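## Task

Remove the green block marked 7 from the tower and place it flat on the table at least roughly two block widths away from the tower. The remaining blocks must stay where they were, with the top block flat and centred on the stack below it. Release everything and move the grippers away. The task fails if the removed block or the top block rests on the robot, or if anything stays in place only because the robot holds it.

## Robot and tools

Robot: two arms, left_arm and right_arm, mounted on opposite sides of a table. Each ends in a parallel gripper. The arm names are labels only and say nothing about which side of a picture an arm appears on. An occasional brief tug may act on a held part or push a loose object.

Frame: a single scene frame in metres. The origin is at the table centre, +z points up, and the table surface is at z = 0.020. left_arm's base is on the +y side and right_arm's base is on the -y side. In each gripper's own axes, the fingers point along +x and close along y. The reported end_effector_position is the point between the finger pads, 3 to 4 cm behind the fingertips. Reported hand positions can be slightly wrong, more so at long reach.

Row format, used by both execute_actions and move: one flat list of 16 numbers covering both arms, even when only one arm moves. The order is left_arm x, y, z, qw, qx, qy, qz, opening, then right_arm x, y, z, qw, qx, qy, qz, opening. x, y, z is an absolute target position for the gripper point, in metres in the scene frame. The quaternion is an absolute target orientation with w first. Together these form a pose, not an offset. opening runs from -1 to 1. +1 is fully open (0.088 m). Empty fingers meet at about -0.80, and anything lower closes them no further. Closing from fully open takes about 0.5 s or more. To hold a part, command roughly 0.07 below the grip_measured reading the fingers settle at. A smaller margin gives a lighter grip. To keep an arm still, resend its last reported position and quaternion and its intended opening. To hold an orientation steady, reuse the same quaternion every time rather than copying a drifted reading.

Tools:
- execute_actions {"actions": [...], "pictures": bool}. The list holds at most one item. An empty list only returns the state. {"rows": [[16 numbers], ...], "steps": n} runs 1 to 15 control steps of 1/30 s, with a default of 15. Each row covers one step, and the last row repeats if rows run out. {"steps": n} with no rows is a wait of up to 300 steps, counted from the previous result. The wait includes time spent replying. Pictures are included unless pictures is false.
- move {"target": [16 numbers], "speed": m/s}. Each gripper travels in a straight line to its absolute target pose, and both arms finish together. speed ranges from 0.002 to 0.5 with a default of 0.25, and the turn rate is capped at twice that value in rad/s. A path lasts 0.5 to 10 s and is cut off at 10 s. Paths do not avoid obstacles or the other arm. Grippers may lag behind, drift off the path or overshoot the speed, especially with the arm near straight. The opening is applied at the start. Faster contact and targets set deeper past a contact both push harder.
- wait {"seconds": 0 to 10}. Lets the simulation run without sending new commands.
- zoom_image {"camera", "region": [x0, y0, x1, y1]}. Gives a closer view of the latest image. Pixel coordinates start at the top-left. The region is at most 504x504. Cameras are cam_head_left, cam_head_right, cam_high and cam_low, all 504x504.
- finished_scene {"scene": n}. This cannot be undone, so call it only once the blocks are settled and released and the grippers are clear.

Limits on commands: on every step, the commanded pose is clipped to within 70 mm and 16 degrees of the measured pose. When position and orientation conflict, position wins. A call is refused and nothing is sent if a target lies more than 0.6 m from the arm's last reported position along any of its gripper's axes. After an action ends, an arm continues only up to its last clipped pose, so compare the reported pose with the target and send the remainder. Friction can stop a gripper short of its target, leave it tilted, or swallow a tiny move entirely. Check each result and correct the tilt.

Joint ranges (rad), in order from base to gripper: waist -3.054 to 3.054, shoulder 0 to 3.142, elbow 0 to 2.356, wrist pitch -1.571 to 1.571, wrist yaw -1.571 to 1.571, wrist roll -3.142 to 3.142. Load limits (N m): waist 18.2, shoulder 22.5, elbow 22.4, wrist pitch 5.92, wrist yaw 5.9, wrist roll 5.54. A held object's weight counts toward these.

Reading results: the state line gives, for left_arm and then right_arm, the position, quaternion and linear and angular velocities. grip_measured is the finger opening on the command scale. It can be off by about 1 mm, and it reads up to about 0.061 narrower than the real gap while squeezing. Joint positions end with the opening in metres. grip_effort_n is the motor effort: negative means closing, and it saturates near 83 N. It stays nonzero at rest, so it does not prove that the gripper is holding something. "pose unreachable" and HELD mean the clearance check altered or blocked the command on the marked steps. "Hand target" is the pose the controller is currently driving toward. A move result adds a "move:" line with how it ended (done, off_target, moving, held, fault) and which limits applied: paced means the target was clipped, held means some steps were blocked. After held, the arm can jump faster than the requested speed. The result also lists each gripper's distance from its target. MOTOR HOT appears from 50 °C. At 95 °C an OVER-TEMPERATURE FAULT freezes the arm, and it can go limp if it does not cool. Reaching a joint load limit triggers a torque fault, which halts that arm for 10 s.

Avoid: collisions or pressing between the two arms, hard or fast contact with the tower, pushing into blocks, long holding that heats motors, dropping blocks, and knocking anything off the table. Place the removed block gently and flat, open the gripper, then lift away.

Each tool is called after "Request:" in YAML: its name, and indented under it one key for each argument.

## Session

Request:
execute_actions:
  actions: []

Scene clock: 0.00 s of 3920.00 s.
left_arm: end_effector_position=(+0.2551, +0.0761, +0.2897) grip_measured=+0.817 grip_effort_n=n/a end_effector_quat_wxyz=(+0.698, +0.203, +0.619, -0.296) end_effector_velocity=(+0.001, +0.003, -0.000) end_effector_angular_velocity=(+0.009, -0.003, +0.011) | right_arm: end_effector_position=(+0.3573, -0.1436, +0.3981) grip_measured=+0.822 grip_effort_n=n/a end_effector_quat_wxyz=(+0.728, -0.276, +0.030, +0.627) end_effector_velocity=(+0.001, -0.004, -0.004) end_effector_angular_velocity=(-0.017, +0.009, -0.011)
Joint positions: left_arm=[ 0.704  1.926  1.878 -1.351  0.011 -0.442  0.079] | right_arm=[-0.592  1.348  1.337 -0.496 -0.64  -0.727  0.079]
Joint velocities: left_arm=[ 0.002 -0.002 -0.002 -0.007 -0.007 -0.007 -0.001] | right_arm=[-0.007 -0.002 -0.002 -0.022  0.007 -0.007 -0.   ]
Heat: left arm: hottest shoulder 24 °C (+0.0 °C/min); right arm: hottest shoulder 25 °C (+0.0 °C/min).
Hand target (left_arm): +0.255, +0.076, +0.290; +0.698, +0.203, +0.619, -0.296
Hand target (right_arm): +0.357, -0.144, +0.398; +0.728, -0.276, +0.030, +0.627

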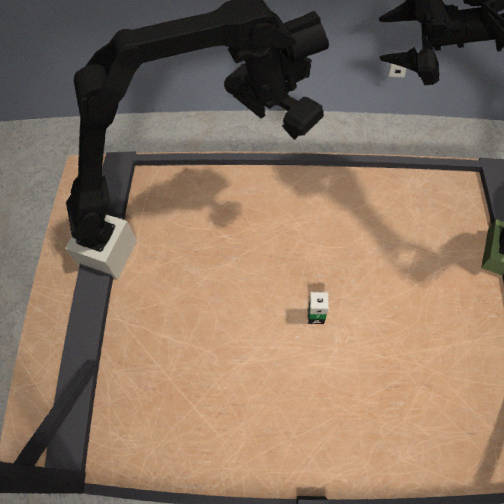

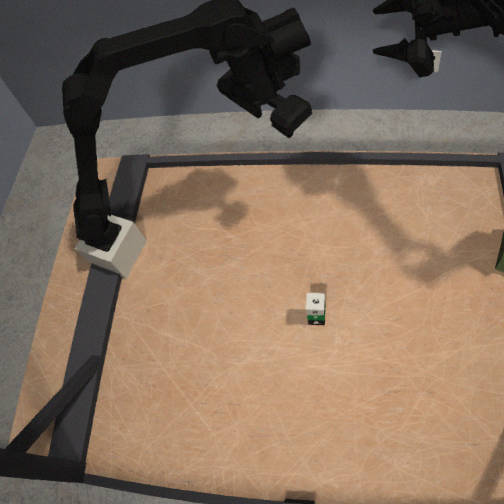

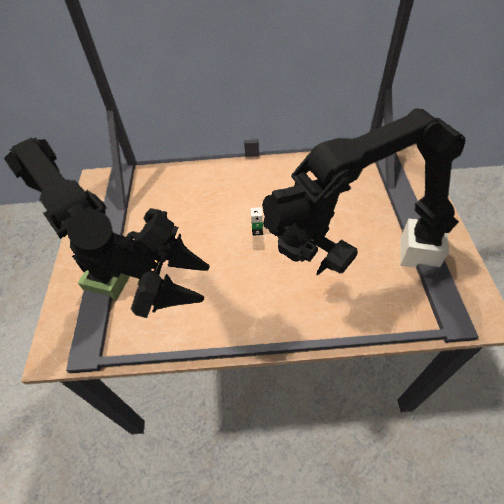

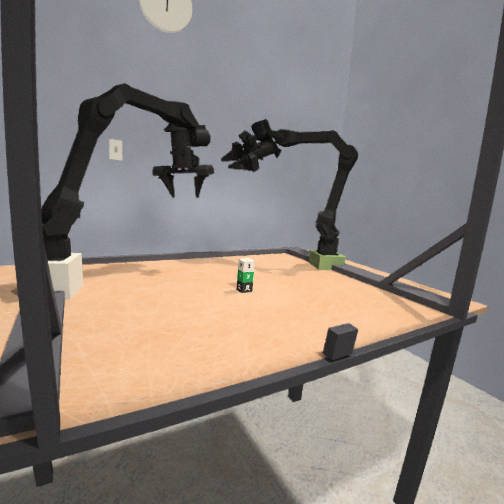

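Request:
zoom_image:
  camera: "cam_head_left"
  region: [285, 275, 345, 335]

Request:
move:
  target: [-0.035,-0.008,0.17,0.707,0,0.707,0,0.6,0.3573,-0.1436,0.3981,0.728,-0.276,0.03,0.627,0.82]

Request:
move:
  target: [-0.035,-0.008,0.08,0.707,0,0.707,0,0.6,0.3573,-0.1436,0.3981,0.728,-0.276,0.03,0.627,0.82]
  speed: 0.1

Request:
move:
  target: [-0.036,-0.017,0.11,0.707,0,0.707,0,0.4,0.3573,-0.1436,0.3981,0.728,-0.276,0.03,0.627,0.82]
  speed: 0.06

Request:
zoom_image:
  camera: "cam_low"
  region: [200, 215, 290, 305]

Request:
zoom_image:
  camera: "cam_high"
  region: [220, 170, 300, 250]

Region (285, 275, 345, 335) of cam_head_left's 504x504 image, scaled by 8.400, with more detail than that image has.

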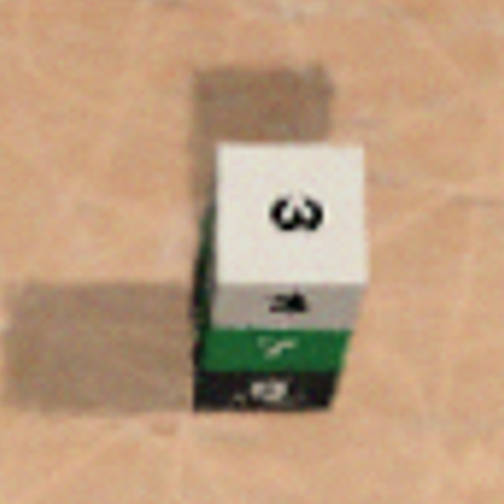

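Scene clock: 7.17 s of 3920.00 s.
left_arm: end_effector_position=(-0.0339, -0.0075, +0.1762) grip_measured=+0.603 grip_effort_n=-17.4 end_effector_quat_wxyz=(-0.708, +0.001, -0.706, +0.004) end_effector_velocity=(+0.000, +0.002, -0.003) end_effector_angular_velocity=(+0.019, -0.013, +0.020) | right_arm: end_effector_position=(+0.3573, -0.1436, +0.3981) grip_measured=+0.822 grip_effort_n=-9.5 end_effector_quat_wxyz=(+0.728, -0.276, +0.030, +0.627) end_effector_velocity=(+0.000, -0.002, -0.001) end_effector_angular_velocity=(-0.003, +0.001, +0.002)
Joint positions: left_arm=[ 0.008  2.402  2.193 -1.354 -0.004 -1.858  0.069] | right_arm=[-0.592  1.348  1.337 -0.496 -0.64  -0.727  0.079]
Joint velocities: left_arm=[-0.002  0.017  0.017 -0.022 -0.007 -0.022 -0.001] | right_arm=[-0.007 -0.002 -0.002 -0.007 -0.007 -0.007 -0.   ]
Heat: left arm: hottest shoulder 25 °C (+8.4 °C/min); right arm: hottest shoulder 25 °C (+0.0 °C/min).
Hand target (left_arm): -0.034, -0.008, +0.170; +0.708, +0.001, +0.706, +0.003
Hand target (right_arm): +0.357, -0.144, +0.398; +0.728, -0.276, +0.030, +0.627
Off the commanded pose (left_arm): 0.006 m, 1 deg.
Off the commanded pose (right_arm): 0.000 m, 0 deg.
After step 90, 2.03 s passed at rest.
move: done

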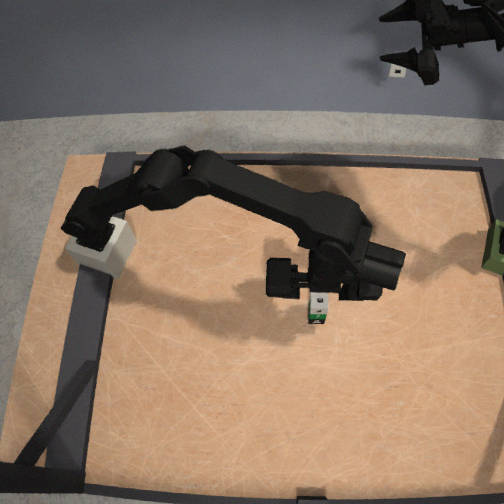

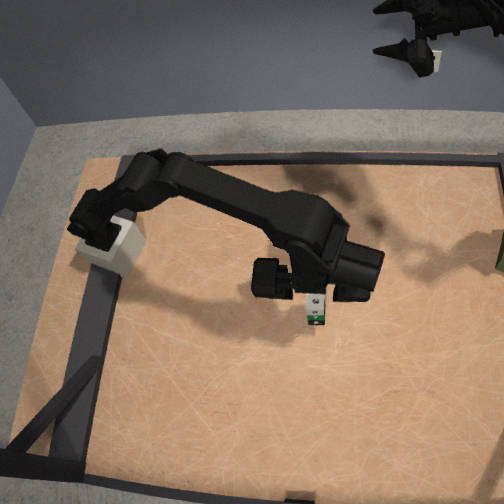

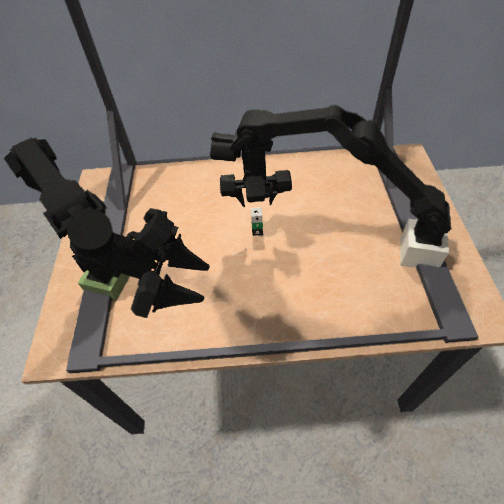

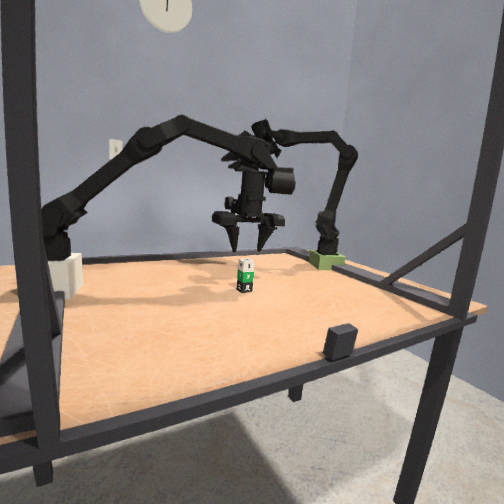

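Scene clock: 8.57 s of 3920.00 s.
left_arm: end_effector_position=(-0.0358, -0.0128, +0.0912) grip_measured=+0.603 grip_effort_n=-17.4 end_effector_quat_wxyz=(-0.705, +0.008, -0.709, +0.011) end_effector_velocity=(+0.001, +0.002, +0.000) end_effector_angular_velocity=(+0.005, -0.009, -0.010) | right_arm: end_effector_position=(+0.3573, -0.1436, +0.3981) grip_measured=+0.822 grip_effort_n=-9.5 end_effector_quat_wxyz=(+0.728, -0.276, +0.030, +0.627) end_effector_velocity=(-0.004, -0.001, +0.001) end_effector_angular_velocity=(+0.006, +0.002, +0.020)
Joint positions: left_arm=[ 0.008  2.46   1.956 -1.04  -0.002 -1.858  0.069] | right_arm=[-0.592  1.348  1.337 -0.496 -0.64  -0.727  0.079]
Joint velocities: left_arm=[-0.002 -0.002 -0.002 -0.007 -0.007  0.007  0.   ] | right_arm=[-0.002 -0.007 -0.002 -0.007 -0.022 -0.007 -0.   ]
Heat: left arm: hottest shoulder 26 °C (+14.0 °C/min); right arm: hottest shoulder 26 °C (+7.0 °C/min).
Hand target (left_arm): -0.035, -0.008, +0.080; +0.707, -0.000, +0.707, -0.000
Hand target (right_arm): +0.357, -0.144, +0.398; +0.728, -0.276, +0.030, +0.627
Off the commanded pose (left_arm): 0.012 m, 2 deg.
Off the commanded pose (right_arm): 0.000 m, 0 deg.
move: off_target (left_arm)

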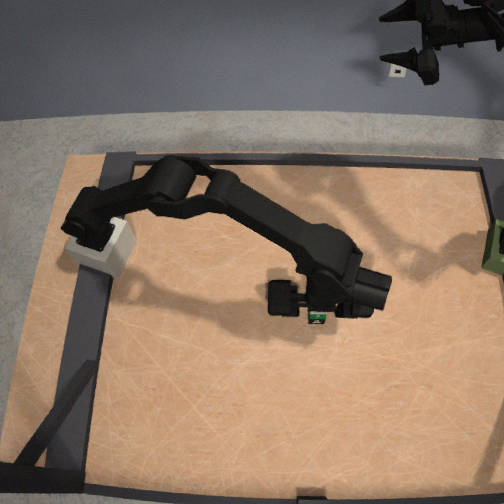

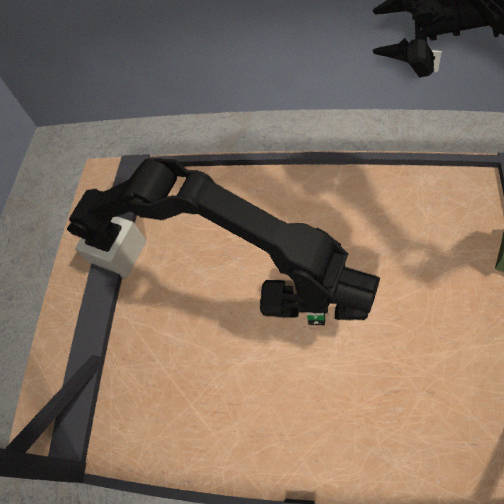

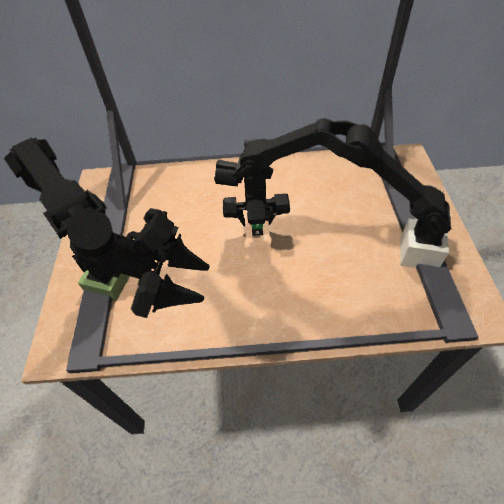

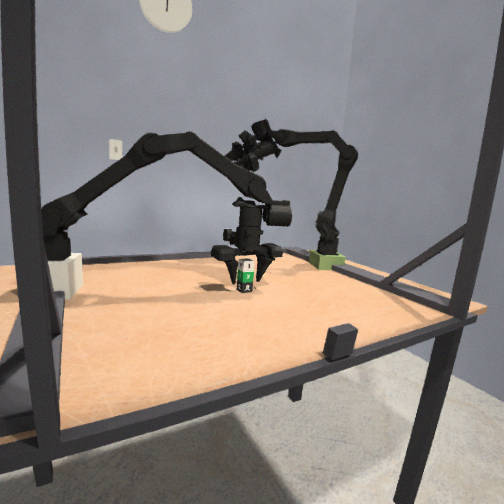

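Scene clock: 9.37 s of 3920.00 s.
left_arm: end_effector_position=(-0.0369, -0.0166, +0.1167) grip_measured=+0.403 grip_effort_n=-17.4 end_effector_quat_wxyz=(-0.706, +0.004, -0.708, +0.007) end_effector_velocity=(-0.001, +0.006, -0.011) end_effector_angular_velocity=(+0.042, -0.005, +0.019) | right_arm: end_effector_position=(+0.3573, -0.1436, +0.3981) grip_measured=+0.822 grip_effort_n=-9.5 end_effector_quat_wxyz=(+0.728, -0.276, +0.030, +0.627) end_effector_velocity=(-0.001, -0.001, +0.001) end_effector_angular_velocity=(-0.000, -0.002, +0.007)
Joint positions: left_arm=[ 0.008  2.466  2.07  -1.161 -0.002 -1.858  0.059] | right_arm=[-0.592  1.348  1.337 -0.496 -0.64  -0.727  0.079]
Joint velocities: left_arm=[-0.002  0.027  0.007 -0.022  0.007 -0.022 -0.   ] | right_arm=[-0.002 -0.002  0.002 -0.007 -0.007 -0.007 -0.   ]
Heat: left arm: hottest shoulder 26 °C (+12.8 °C/min); right arm: hottest shoulder 26 °C (+6.4 °C/min).
Hand target (left_arm): -0.036, -0.017, +0.110; +0.707, -0.000, +0.707, -0.000
Hand target (right_arm): +0.357, -0.144, +0.398; +0.728, -0.276, +0.030, +0.627
Off the commanded pose (left_arm): 0.007 m, 1 deg.
Off the commanded pose (right_arm): 0.000 m, 0 deg.
move: done

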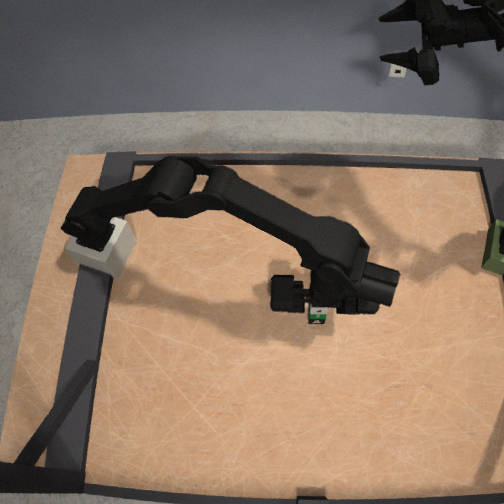

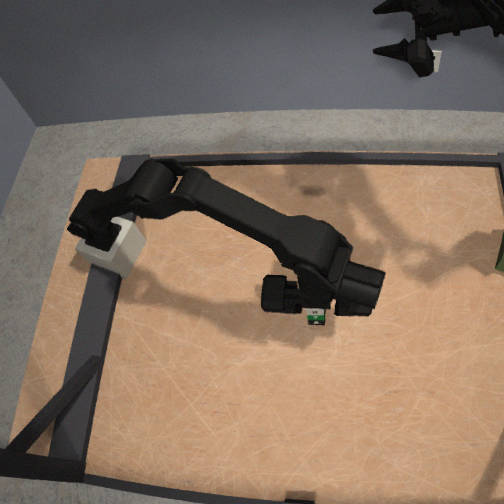

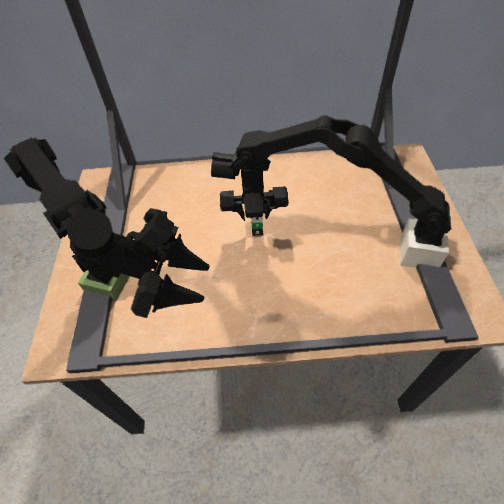

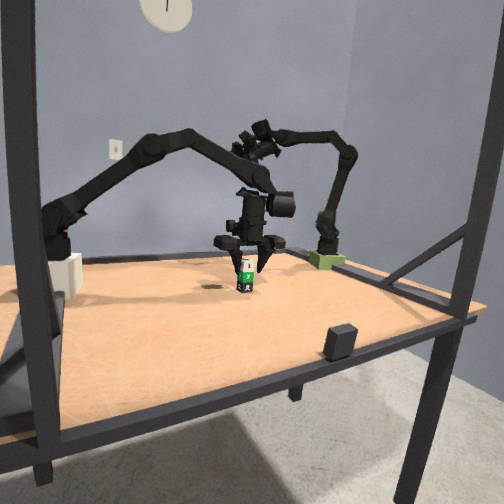

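Region (200, 215, 290, 305) of cam_low's 504x504 image, scaled by 5.600, with more detail than that image has.

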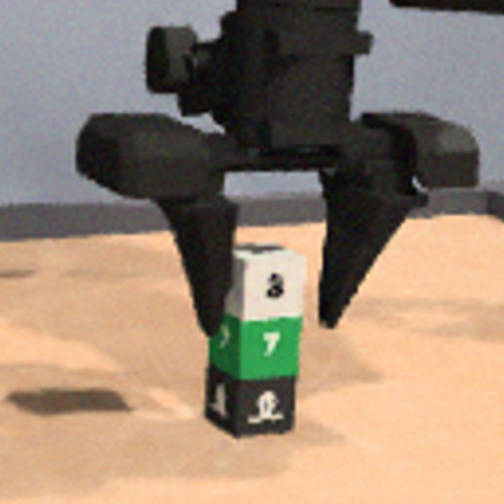

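Region (220, 170, 300, 250) of cam_high's 504x504 image, scaled by 6.300, with more detail than that image has.

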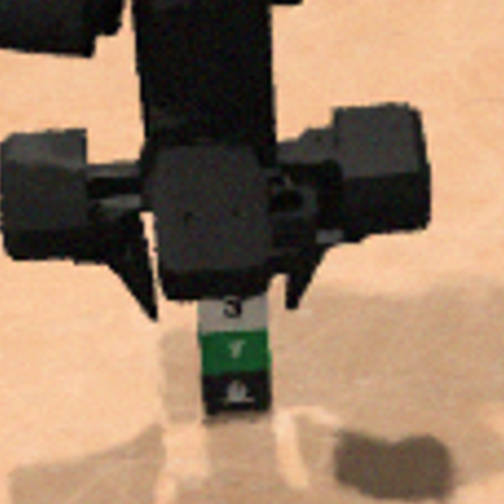

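Request:
move:
  target: [-0.035,-0.010,0.097,0.707,0,0.707,0,0.2,0.3573,-0.1436,0.3981,0.728,-0.276,0.03,0.627,0.82]
  speed: 0.05

Scene clock: 12.33 s of 3920.00 s.
left_arm: end_effector_position=(-0.0358, -0.0129, +0.0998) grip_measured=+0.203 grip_effort_n=-17.4 end_effector_quat_wxyz=(-0.707, +0.002, -0.707, +0.005) end_effector_velocity=(+0.002, +0.001, -0.002) end_effector_angular_velocity=(-0.004, -0.022, +0.005) | right_arm: end_effector_position=(+0.3573, -0.1436, +0.3981) grip_measured=+0.822 grip_effort_n=-9.5 end_effector_quat_wxyz=(+0.728, -0.276, +0.030, +0.627) end_effector_velocity=(-0.000, -0.002, -0.002) end_effector_angular_velocity=(-0.011, +0.018, -0.012)
Joint positions: left_arm=[ 0.008  2.468  2.006 -1.1   -0.002 -1.858  0.049] | right_arm=[-0.592  1.348  1.337 -0.496 -0.64  -0.727  0.079]
Joint velocities: left_arm=[-0.002 -0.002 -0.012  0.007 -0.022 -0.007 -0.   ] | right_arm=[-0.002 -0.002  0.002 -0.022  0.007  0.007 -0.   ]
Heat: left arm: hottest shoulder 27 °C (+14.6 °C/min); right arm: hottest shoulder 26 °C (+4.9 °C/min).
Hand target (left_arm): -0.035, -0.010, +0.097; +0.707, +0.000, +0.707, +0.000
Hand target (right_arm): +0.357, -0.144, +0.398; +0.728, -0.276, +0.030, +0.627
Off the commanded pose (left_arm): 0.004 m, 1 deg.
Off the commanded pose (right_arm): 0.000 m, 0 deg.
move: done

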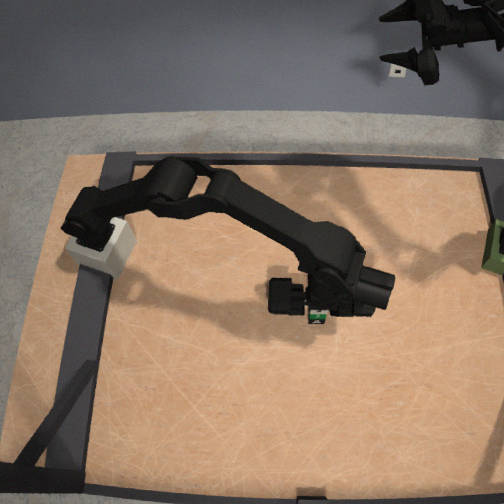

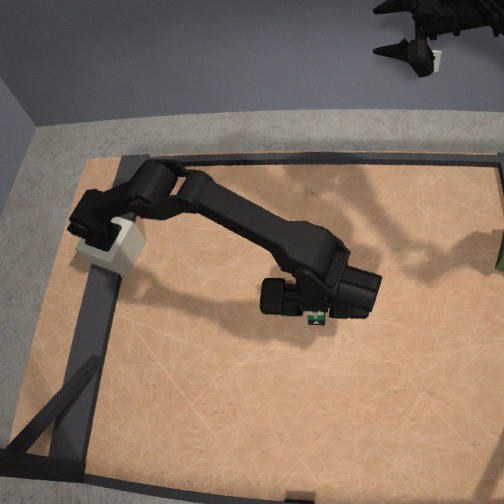

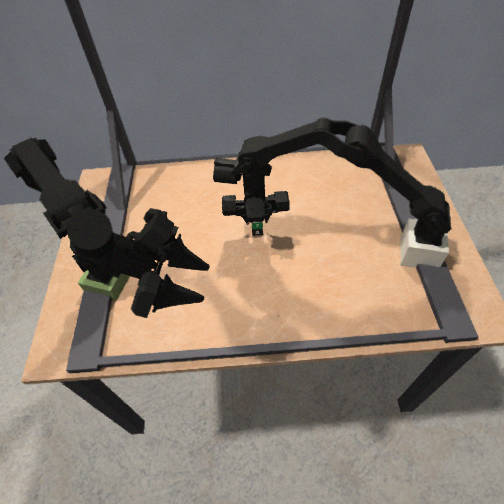

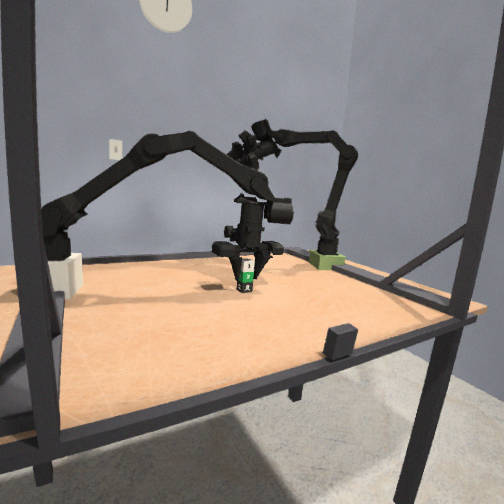

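Request:
move:
  target: [-0.036,-0.015,0.104,0.707,0,0.707,0,0.0,0.3573,-0.1436,0.3981,0.728,-0.276,0.03,0.627,0.82]
  speed: 0.05

Request:
move:
  target: [-0.036,-0.015,0.104,0.707,0,0.707,0,-0.28,0.3573,-0.1436,0.3981,0.728,-0.276,0.03,0.627,0.82]

Request:
move:
  target: [-0.0375,-0.021,0.128,0.707,0,0.707,0,-0.28,0.3573,-0.1436,0.3981,0.728,-0.276,0.03,0.627,0.82]
  speed: 0.06

Request:
zoom_image:
  camera: "cam_low"
  region: [200, 215, 290, 305]

Scene clock: 17.00 s of 3920.00 s.
left_arm: end_effector_position=(-0.0363, -0.0143, +0.1082) grip_measured=+0.003 grip_effort_n=-17.4 end_effector_quat_wxyz=(-0.707, +0.001, -0.707, +0.004) end_effector_velocity=(+0.002, +0.000, +0.002) end_effector_angular_velocity=(-0.004, -0.022, +0.005) | right_arm: end_effector_position=(+0.3573, -0.1436, +0.3981) grip_measured=+0.822 grip_effort_n=-9.5 end_effector_quat_wxyz=(+0.728, -0.276, +0.030, +0.627) end_effector_velocity=(-0.000, -0.003, -0.004) end_effector_angular_velocity=(-0.017, +0.009, -0.006)
Joint positions: left_arm=[ 0.008  2.468  2.04  -1.135 -0.002 -1.858  0.039] | right_arm=[-0.592  1.348  1.337 -0.496 -0.64  -0.727  0.079]
Joint velocities: left_arm=[-0.002 -0.002  0.002 -0.007 -0.022 -0.007 -0.   ] | right_arm=[-0.002 -0.002 -0.002 -0.022  0.007 -0.007  0.   ]
Heat: left arm: hottest shoulder 28 °C (+14.1 °C/min); right arm: hottest shoulder 26 °C (+3.5 °C/min).
Hand target (left_arm): -0.036, -0.015, +0.104; +0.707, -0.000, +0.707, +0.000
Hand target (right_arm): +0.357, -0.144, +0.398; +0.728, -0.276, +0.030, +0.627
Off the commanded pose (left_arm): 0.004 m, 1 deg.
Off the commanded pose (right_arm): 0.000 m, 0 deg.
After step 90, 0.93 s passed at rest.
move: done

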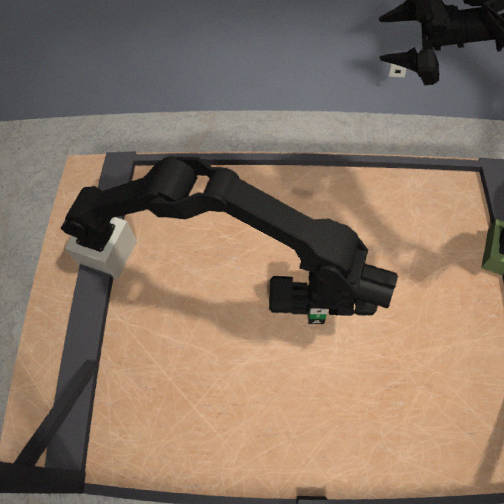

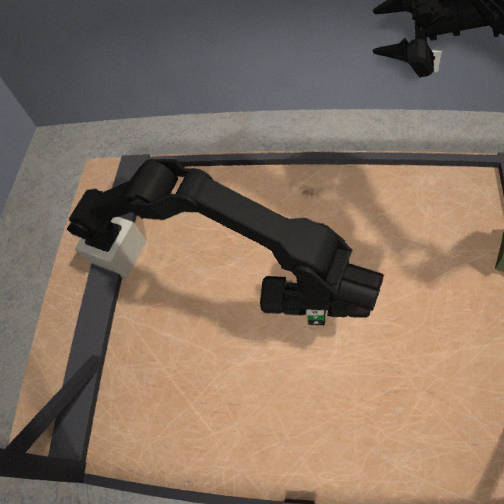

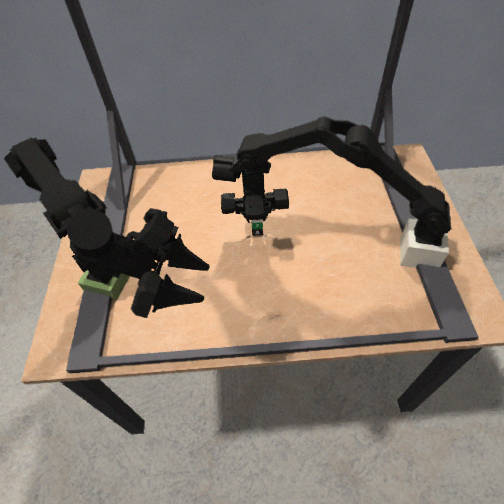

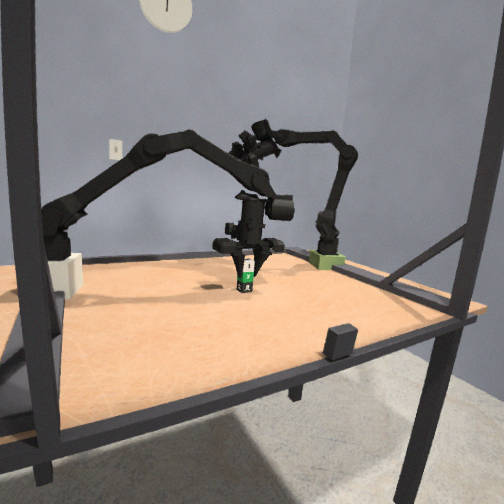

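Scene clock: 17.70 s of 3920.00 s.
left_arm: end_effector_position=(-0.0363, -0.0144, +0.1086) grip_measured=-0.206 grip_effort_n=-83.5 end_effector_quat_wxyz=(-0.707, +0.002, -0.707, +0.005) end_effector_velocity=(-0.002, +0.003, +0.000) end_effector_angular_velocity=(+0.005, -0.009, +0.000) | right_arm: end_effector_position=(+0.3573, -0.1436, +0.3981) grip_measured=+0.822 grip_effort_n=-9.5 end_effector_quat_wxyz=(+0.728, -0.276, +0.030, +0.627) end_effector_velocity=(+0.000, +0.000, +0.001) end_effector_angular_velocity=(-0.000, -0.015, -0.001)
Joint positions: left_arm=[ 0.008  2.468  2.042 -1.136 -0.002 -1.858  0.029] | right_arm=[-0.592  1.348  1.337 -0.496 -0.64  -0.727  0.079]
Joint velocities: left_arm=[-0.007 -0.002 -0.002 -0.007 -0.007 -0.007  0.   ] | right_arm=[ 0.002 -0.002 -0.002  0.007  0.007 -0.007 -0.   ]
Heat: left arm: hottest shoulder 28 °C (+13.6 °C/min); right arm: hottest shoulder 26 °C (+3.4 °C/min).
Hand target (left_arm): -0.036, -0.015, +0.104; +0.707, -0.000, +0.707, -0.000
Hand target (right_arm): +0.357, -0.144, +0.398; +0.728, -0.276, +0.030, +0.627
Off the commanded pose (left_arm): 0.005 m, 1 deg.
Off the commanded pose (right_arm): 0.000 m, 0 deg.
move: done

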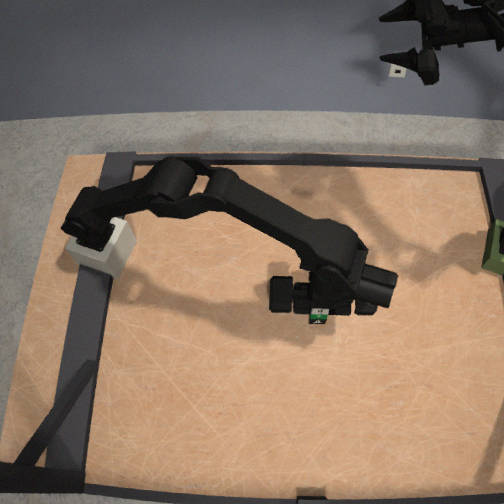

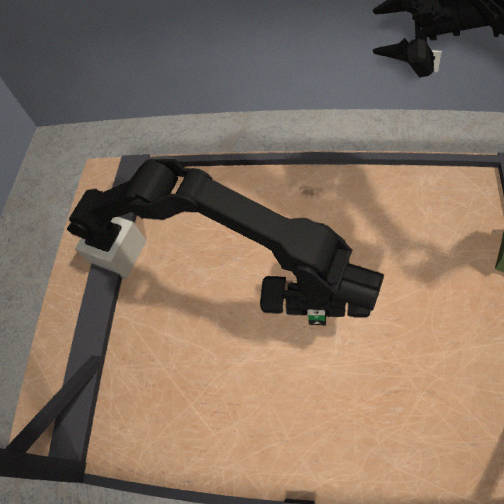

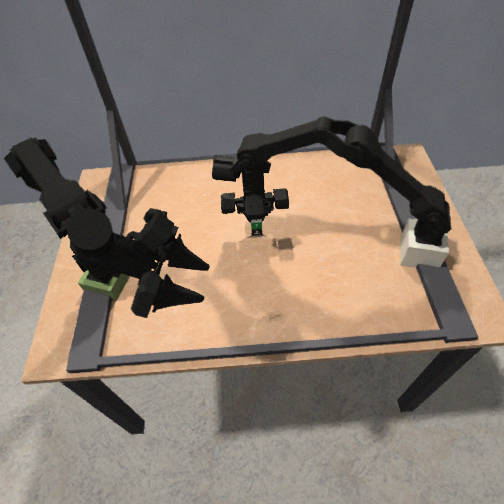

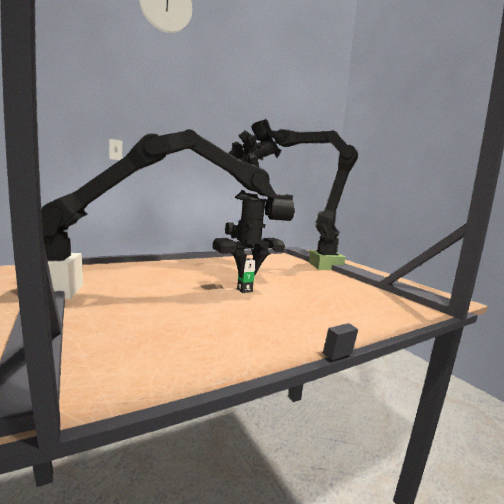

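Scene clock: 18.50 s of 3920.00 s.
left_arm: end_effector_position=(-0.0381, -0.0203, +0.1342) grip_measured=-0.206 grip_effort_n=-83.5 end_effector_quat_wxyz=(-0.706, +0.003, -0.708, +0.006) end_effector_velocity=(+0.006, +0.006, -0.009) end_effector_angular_velocity=(+0.043, -0.036, +0.010) | right_arm: end_effector_position=(+0.3573, -0.1436, +0.3981) grip_measured=+0.822 grip_effort_n=-9.5 end_effector_quat_wxyz=(+0.728, -0.276, +0.030, +0.627) end_effector_velocity=(-0.000, -0.002, -0.002) end_effector_angular_velocity=(-0.012, -0.016, -0.000)
Joint positions: left_arm=[ 0.008  2.477  2.161 -1.241 -0.002 -1.858  0.029] | right_arm=[-0.592  1.348  1.337 -0.496 -0.64  -0.727  0.079]
Joint velocities: left_arm=[ 0.002  0.027  0.012 -0.037 -0.022 -0.007  0.   ] | right_arm=[-0.002 -0.007 -0.007 -0.007  0.007 -0.022 -0.   ]
Heat: left arm: hottest shoulder 28 °C (+13.0 °C/min); right arm: hottest shoulder 26 °C (+3.2 °C/min).
Hand target (left_arm): -0.037, -0.021, +0.128; +0.707, -0.000, +0.707, -0.000
Hand target (right_arm): +0.357, -0.144, +0.398; +0.728, -0.276, +0.030, +0.627
Off the commanded pose (left_arm): 0.006 m, 1 deg.
Off the commanded pose (right_arm): 0.000 m, 0 deg.
move: done

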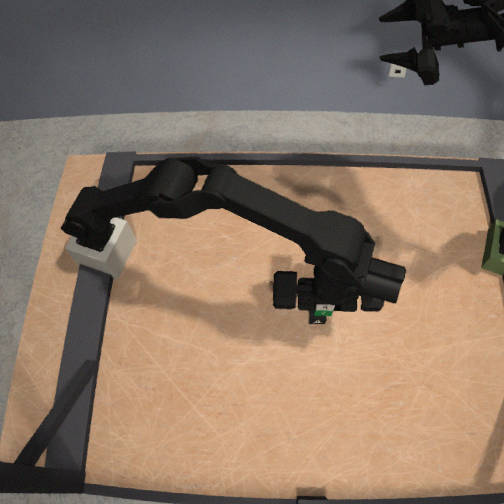

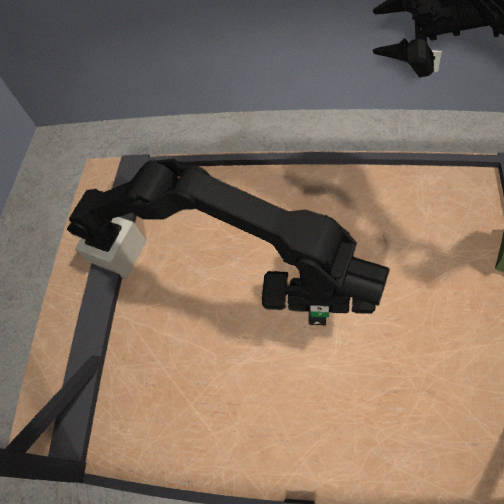

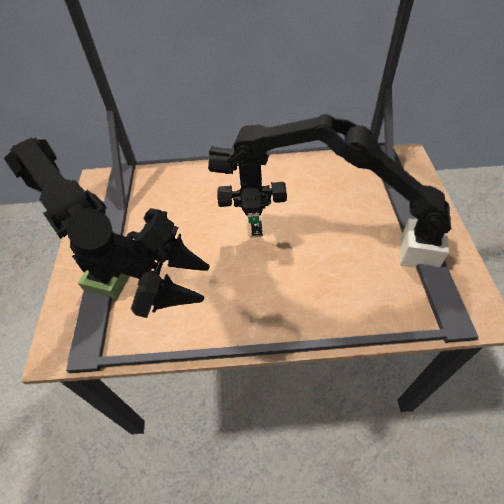

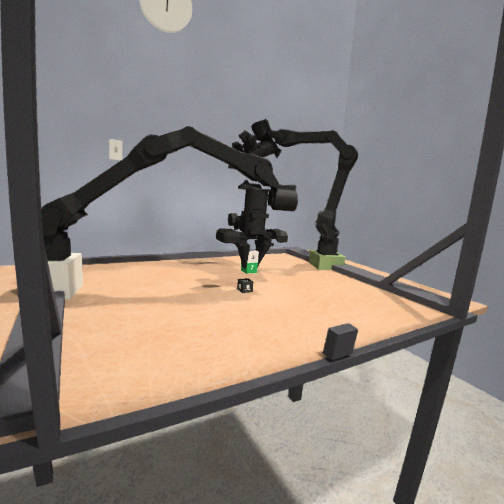

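Region (200, 215, 290, 305) of cam_low's 504x504 image, scaled by 5.600, with more detail than that image has.

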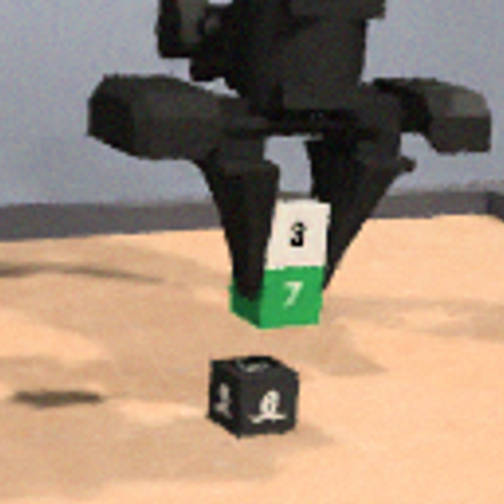

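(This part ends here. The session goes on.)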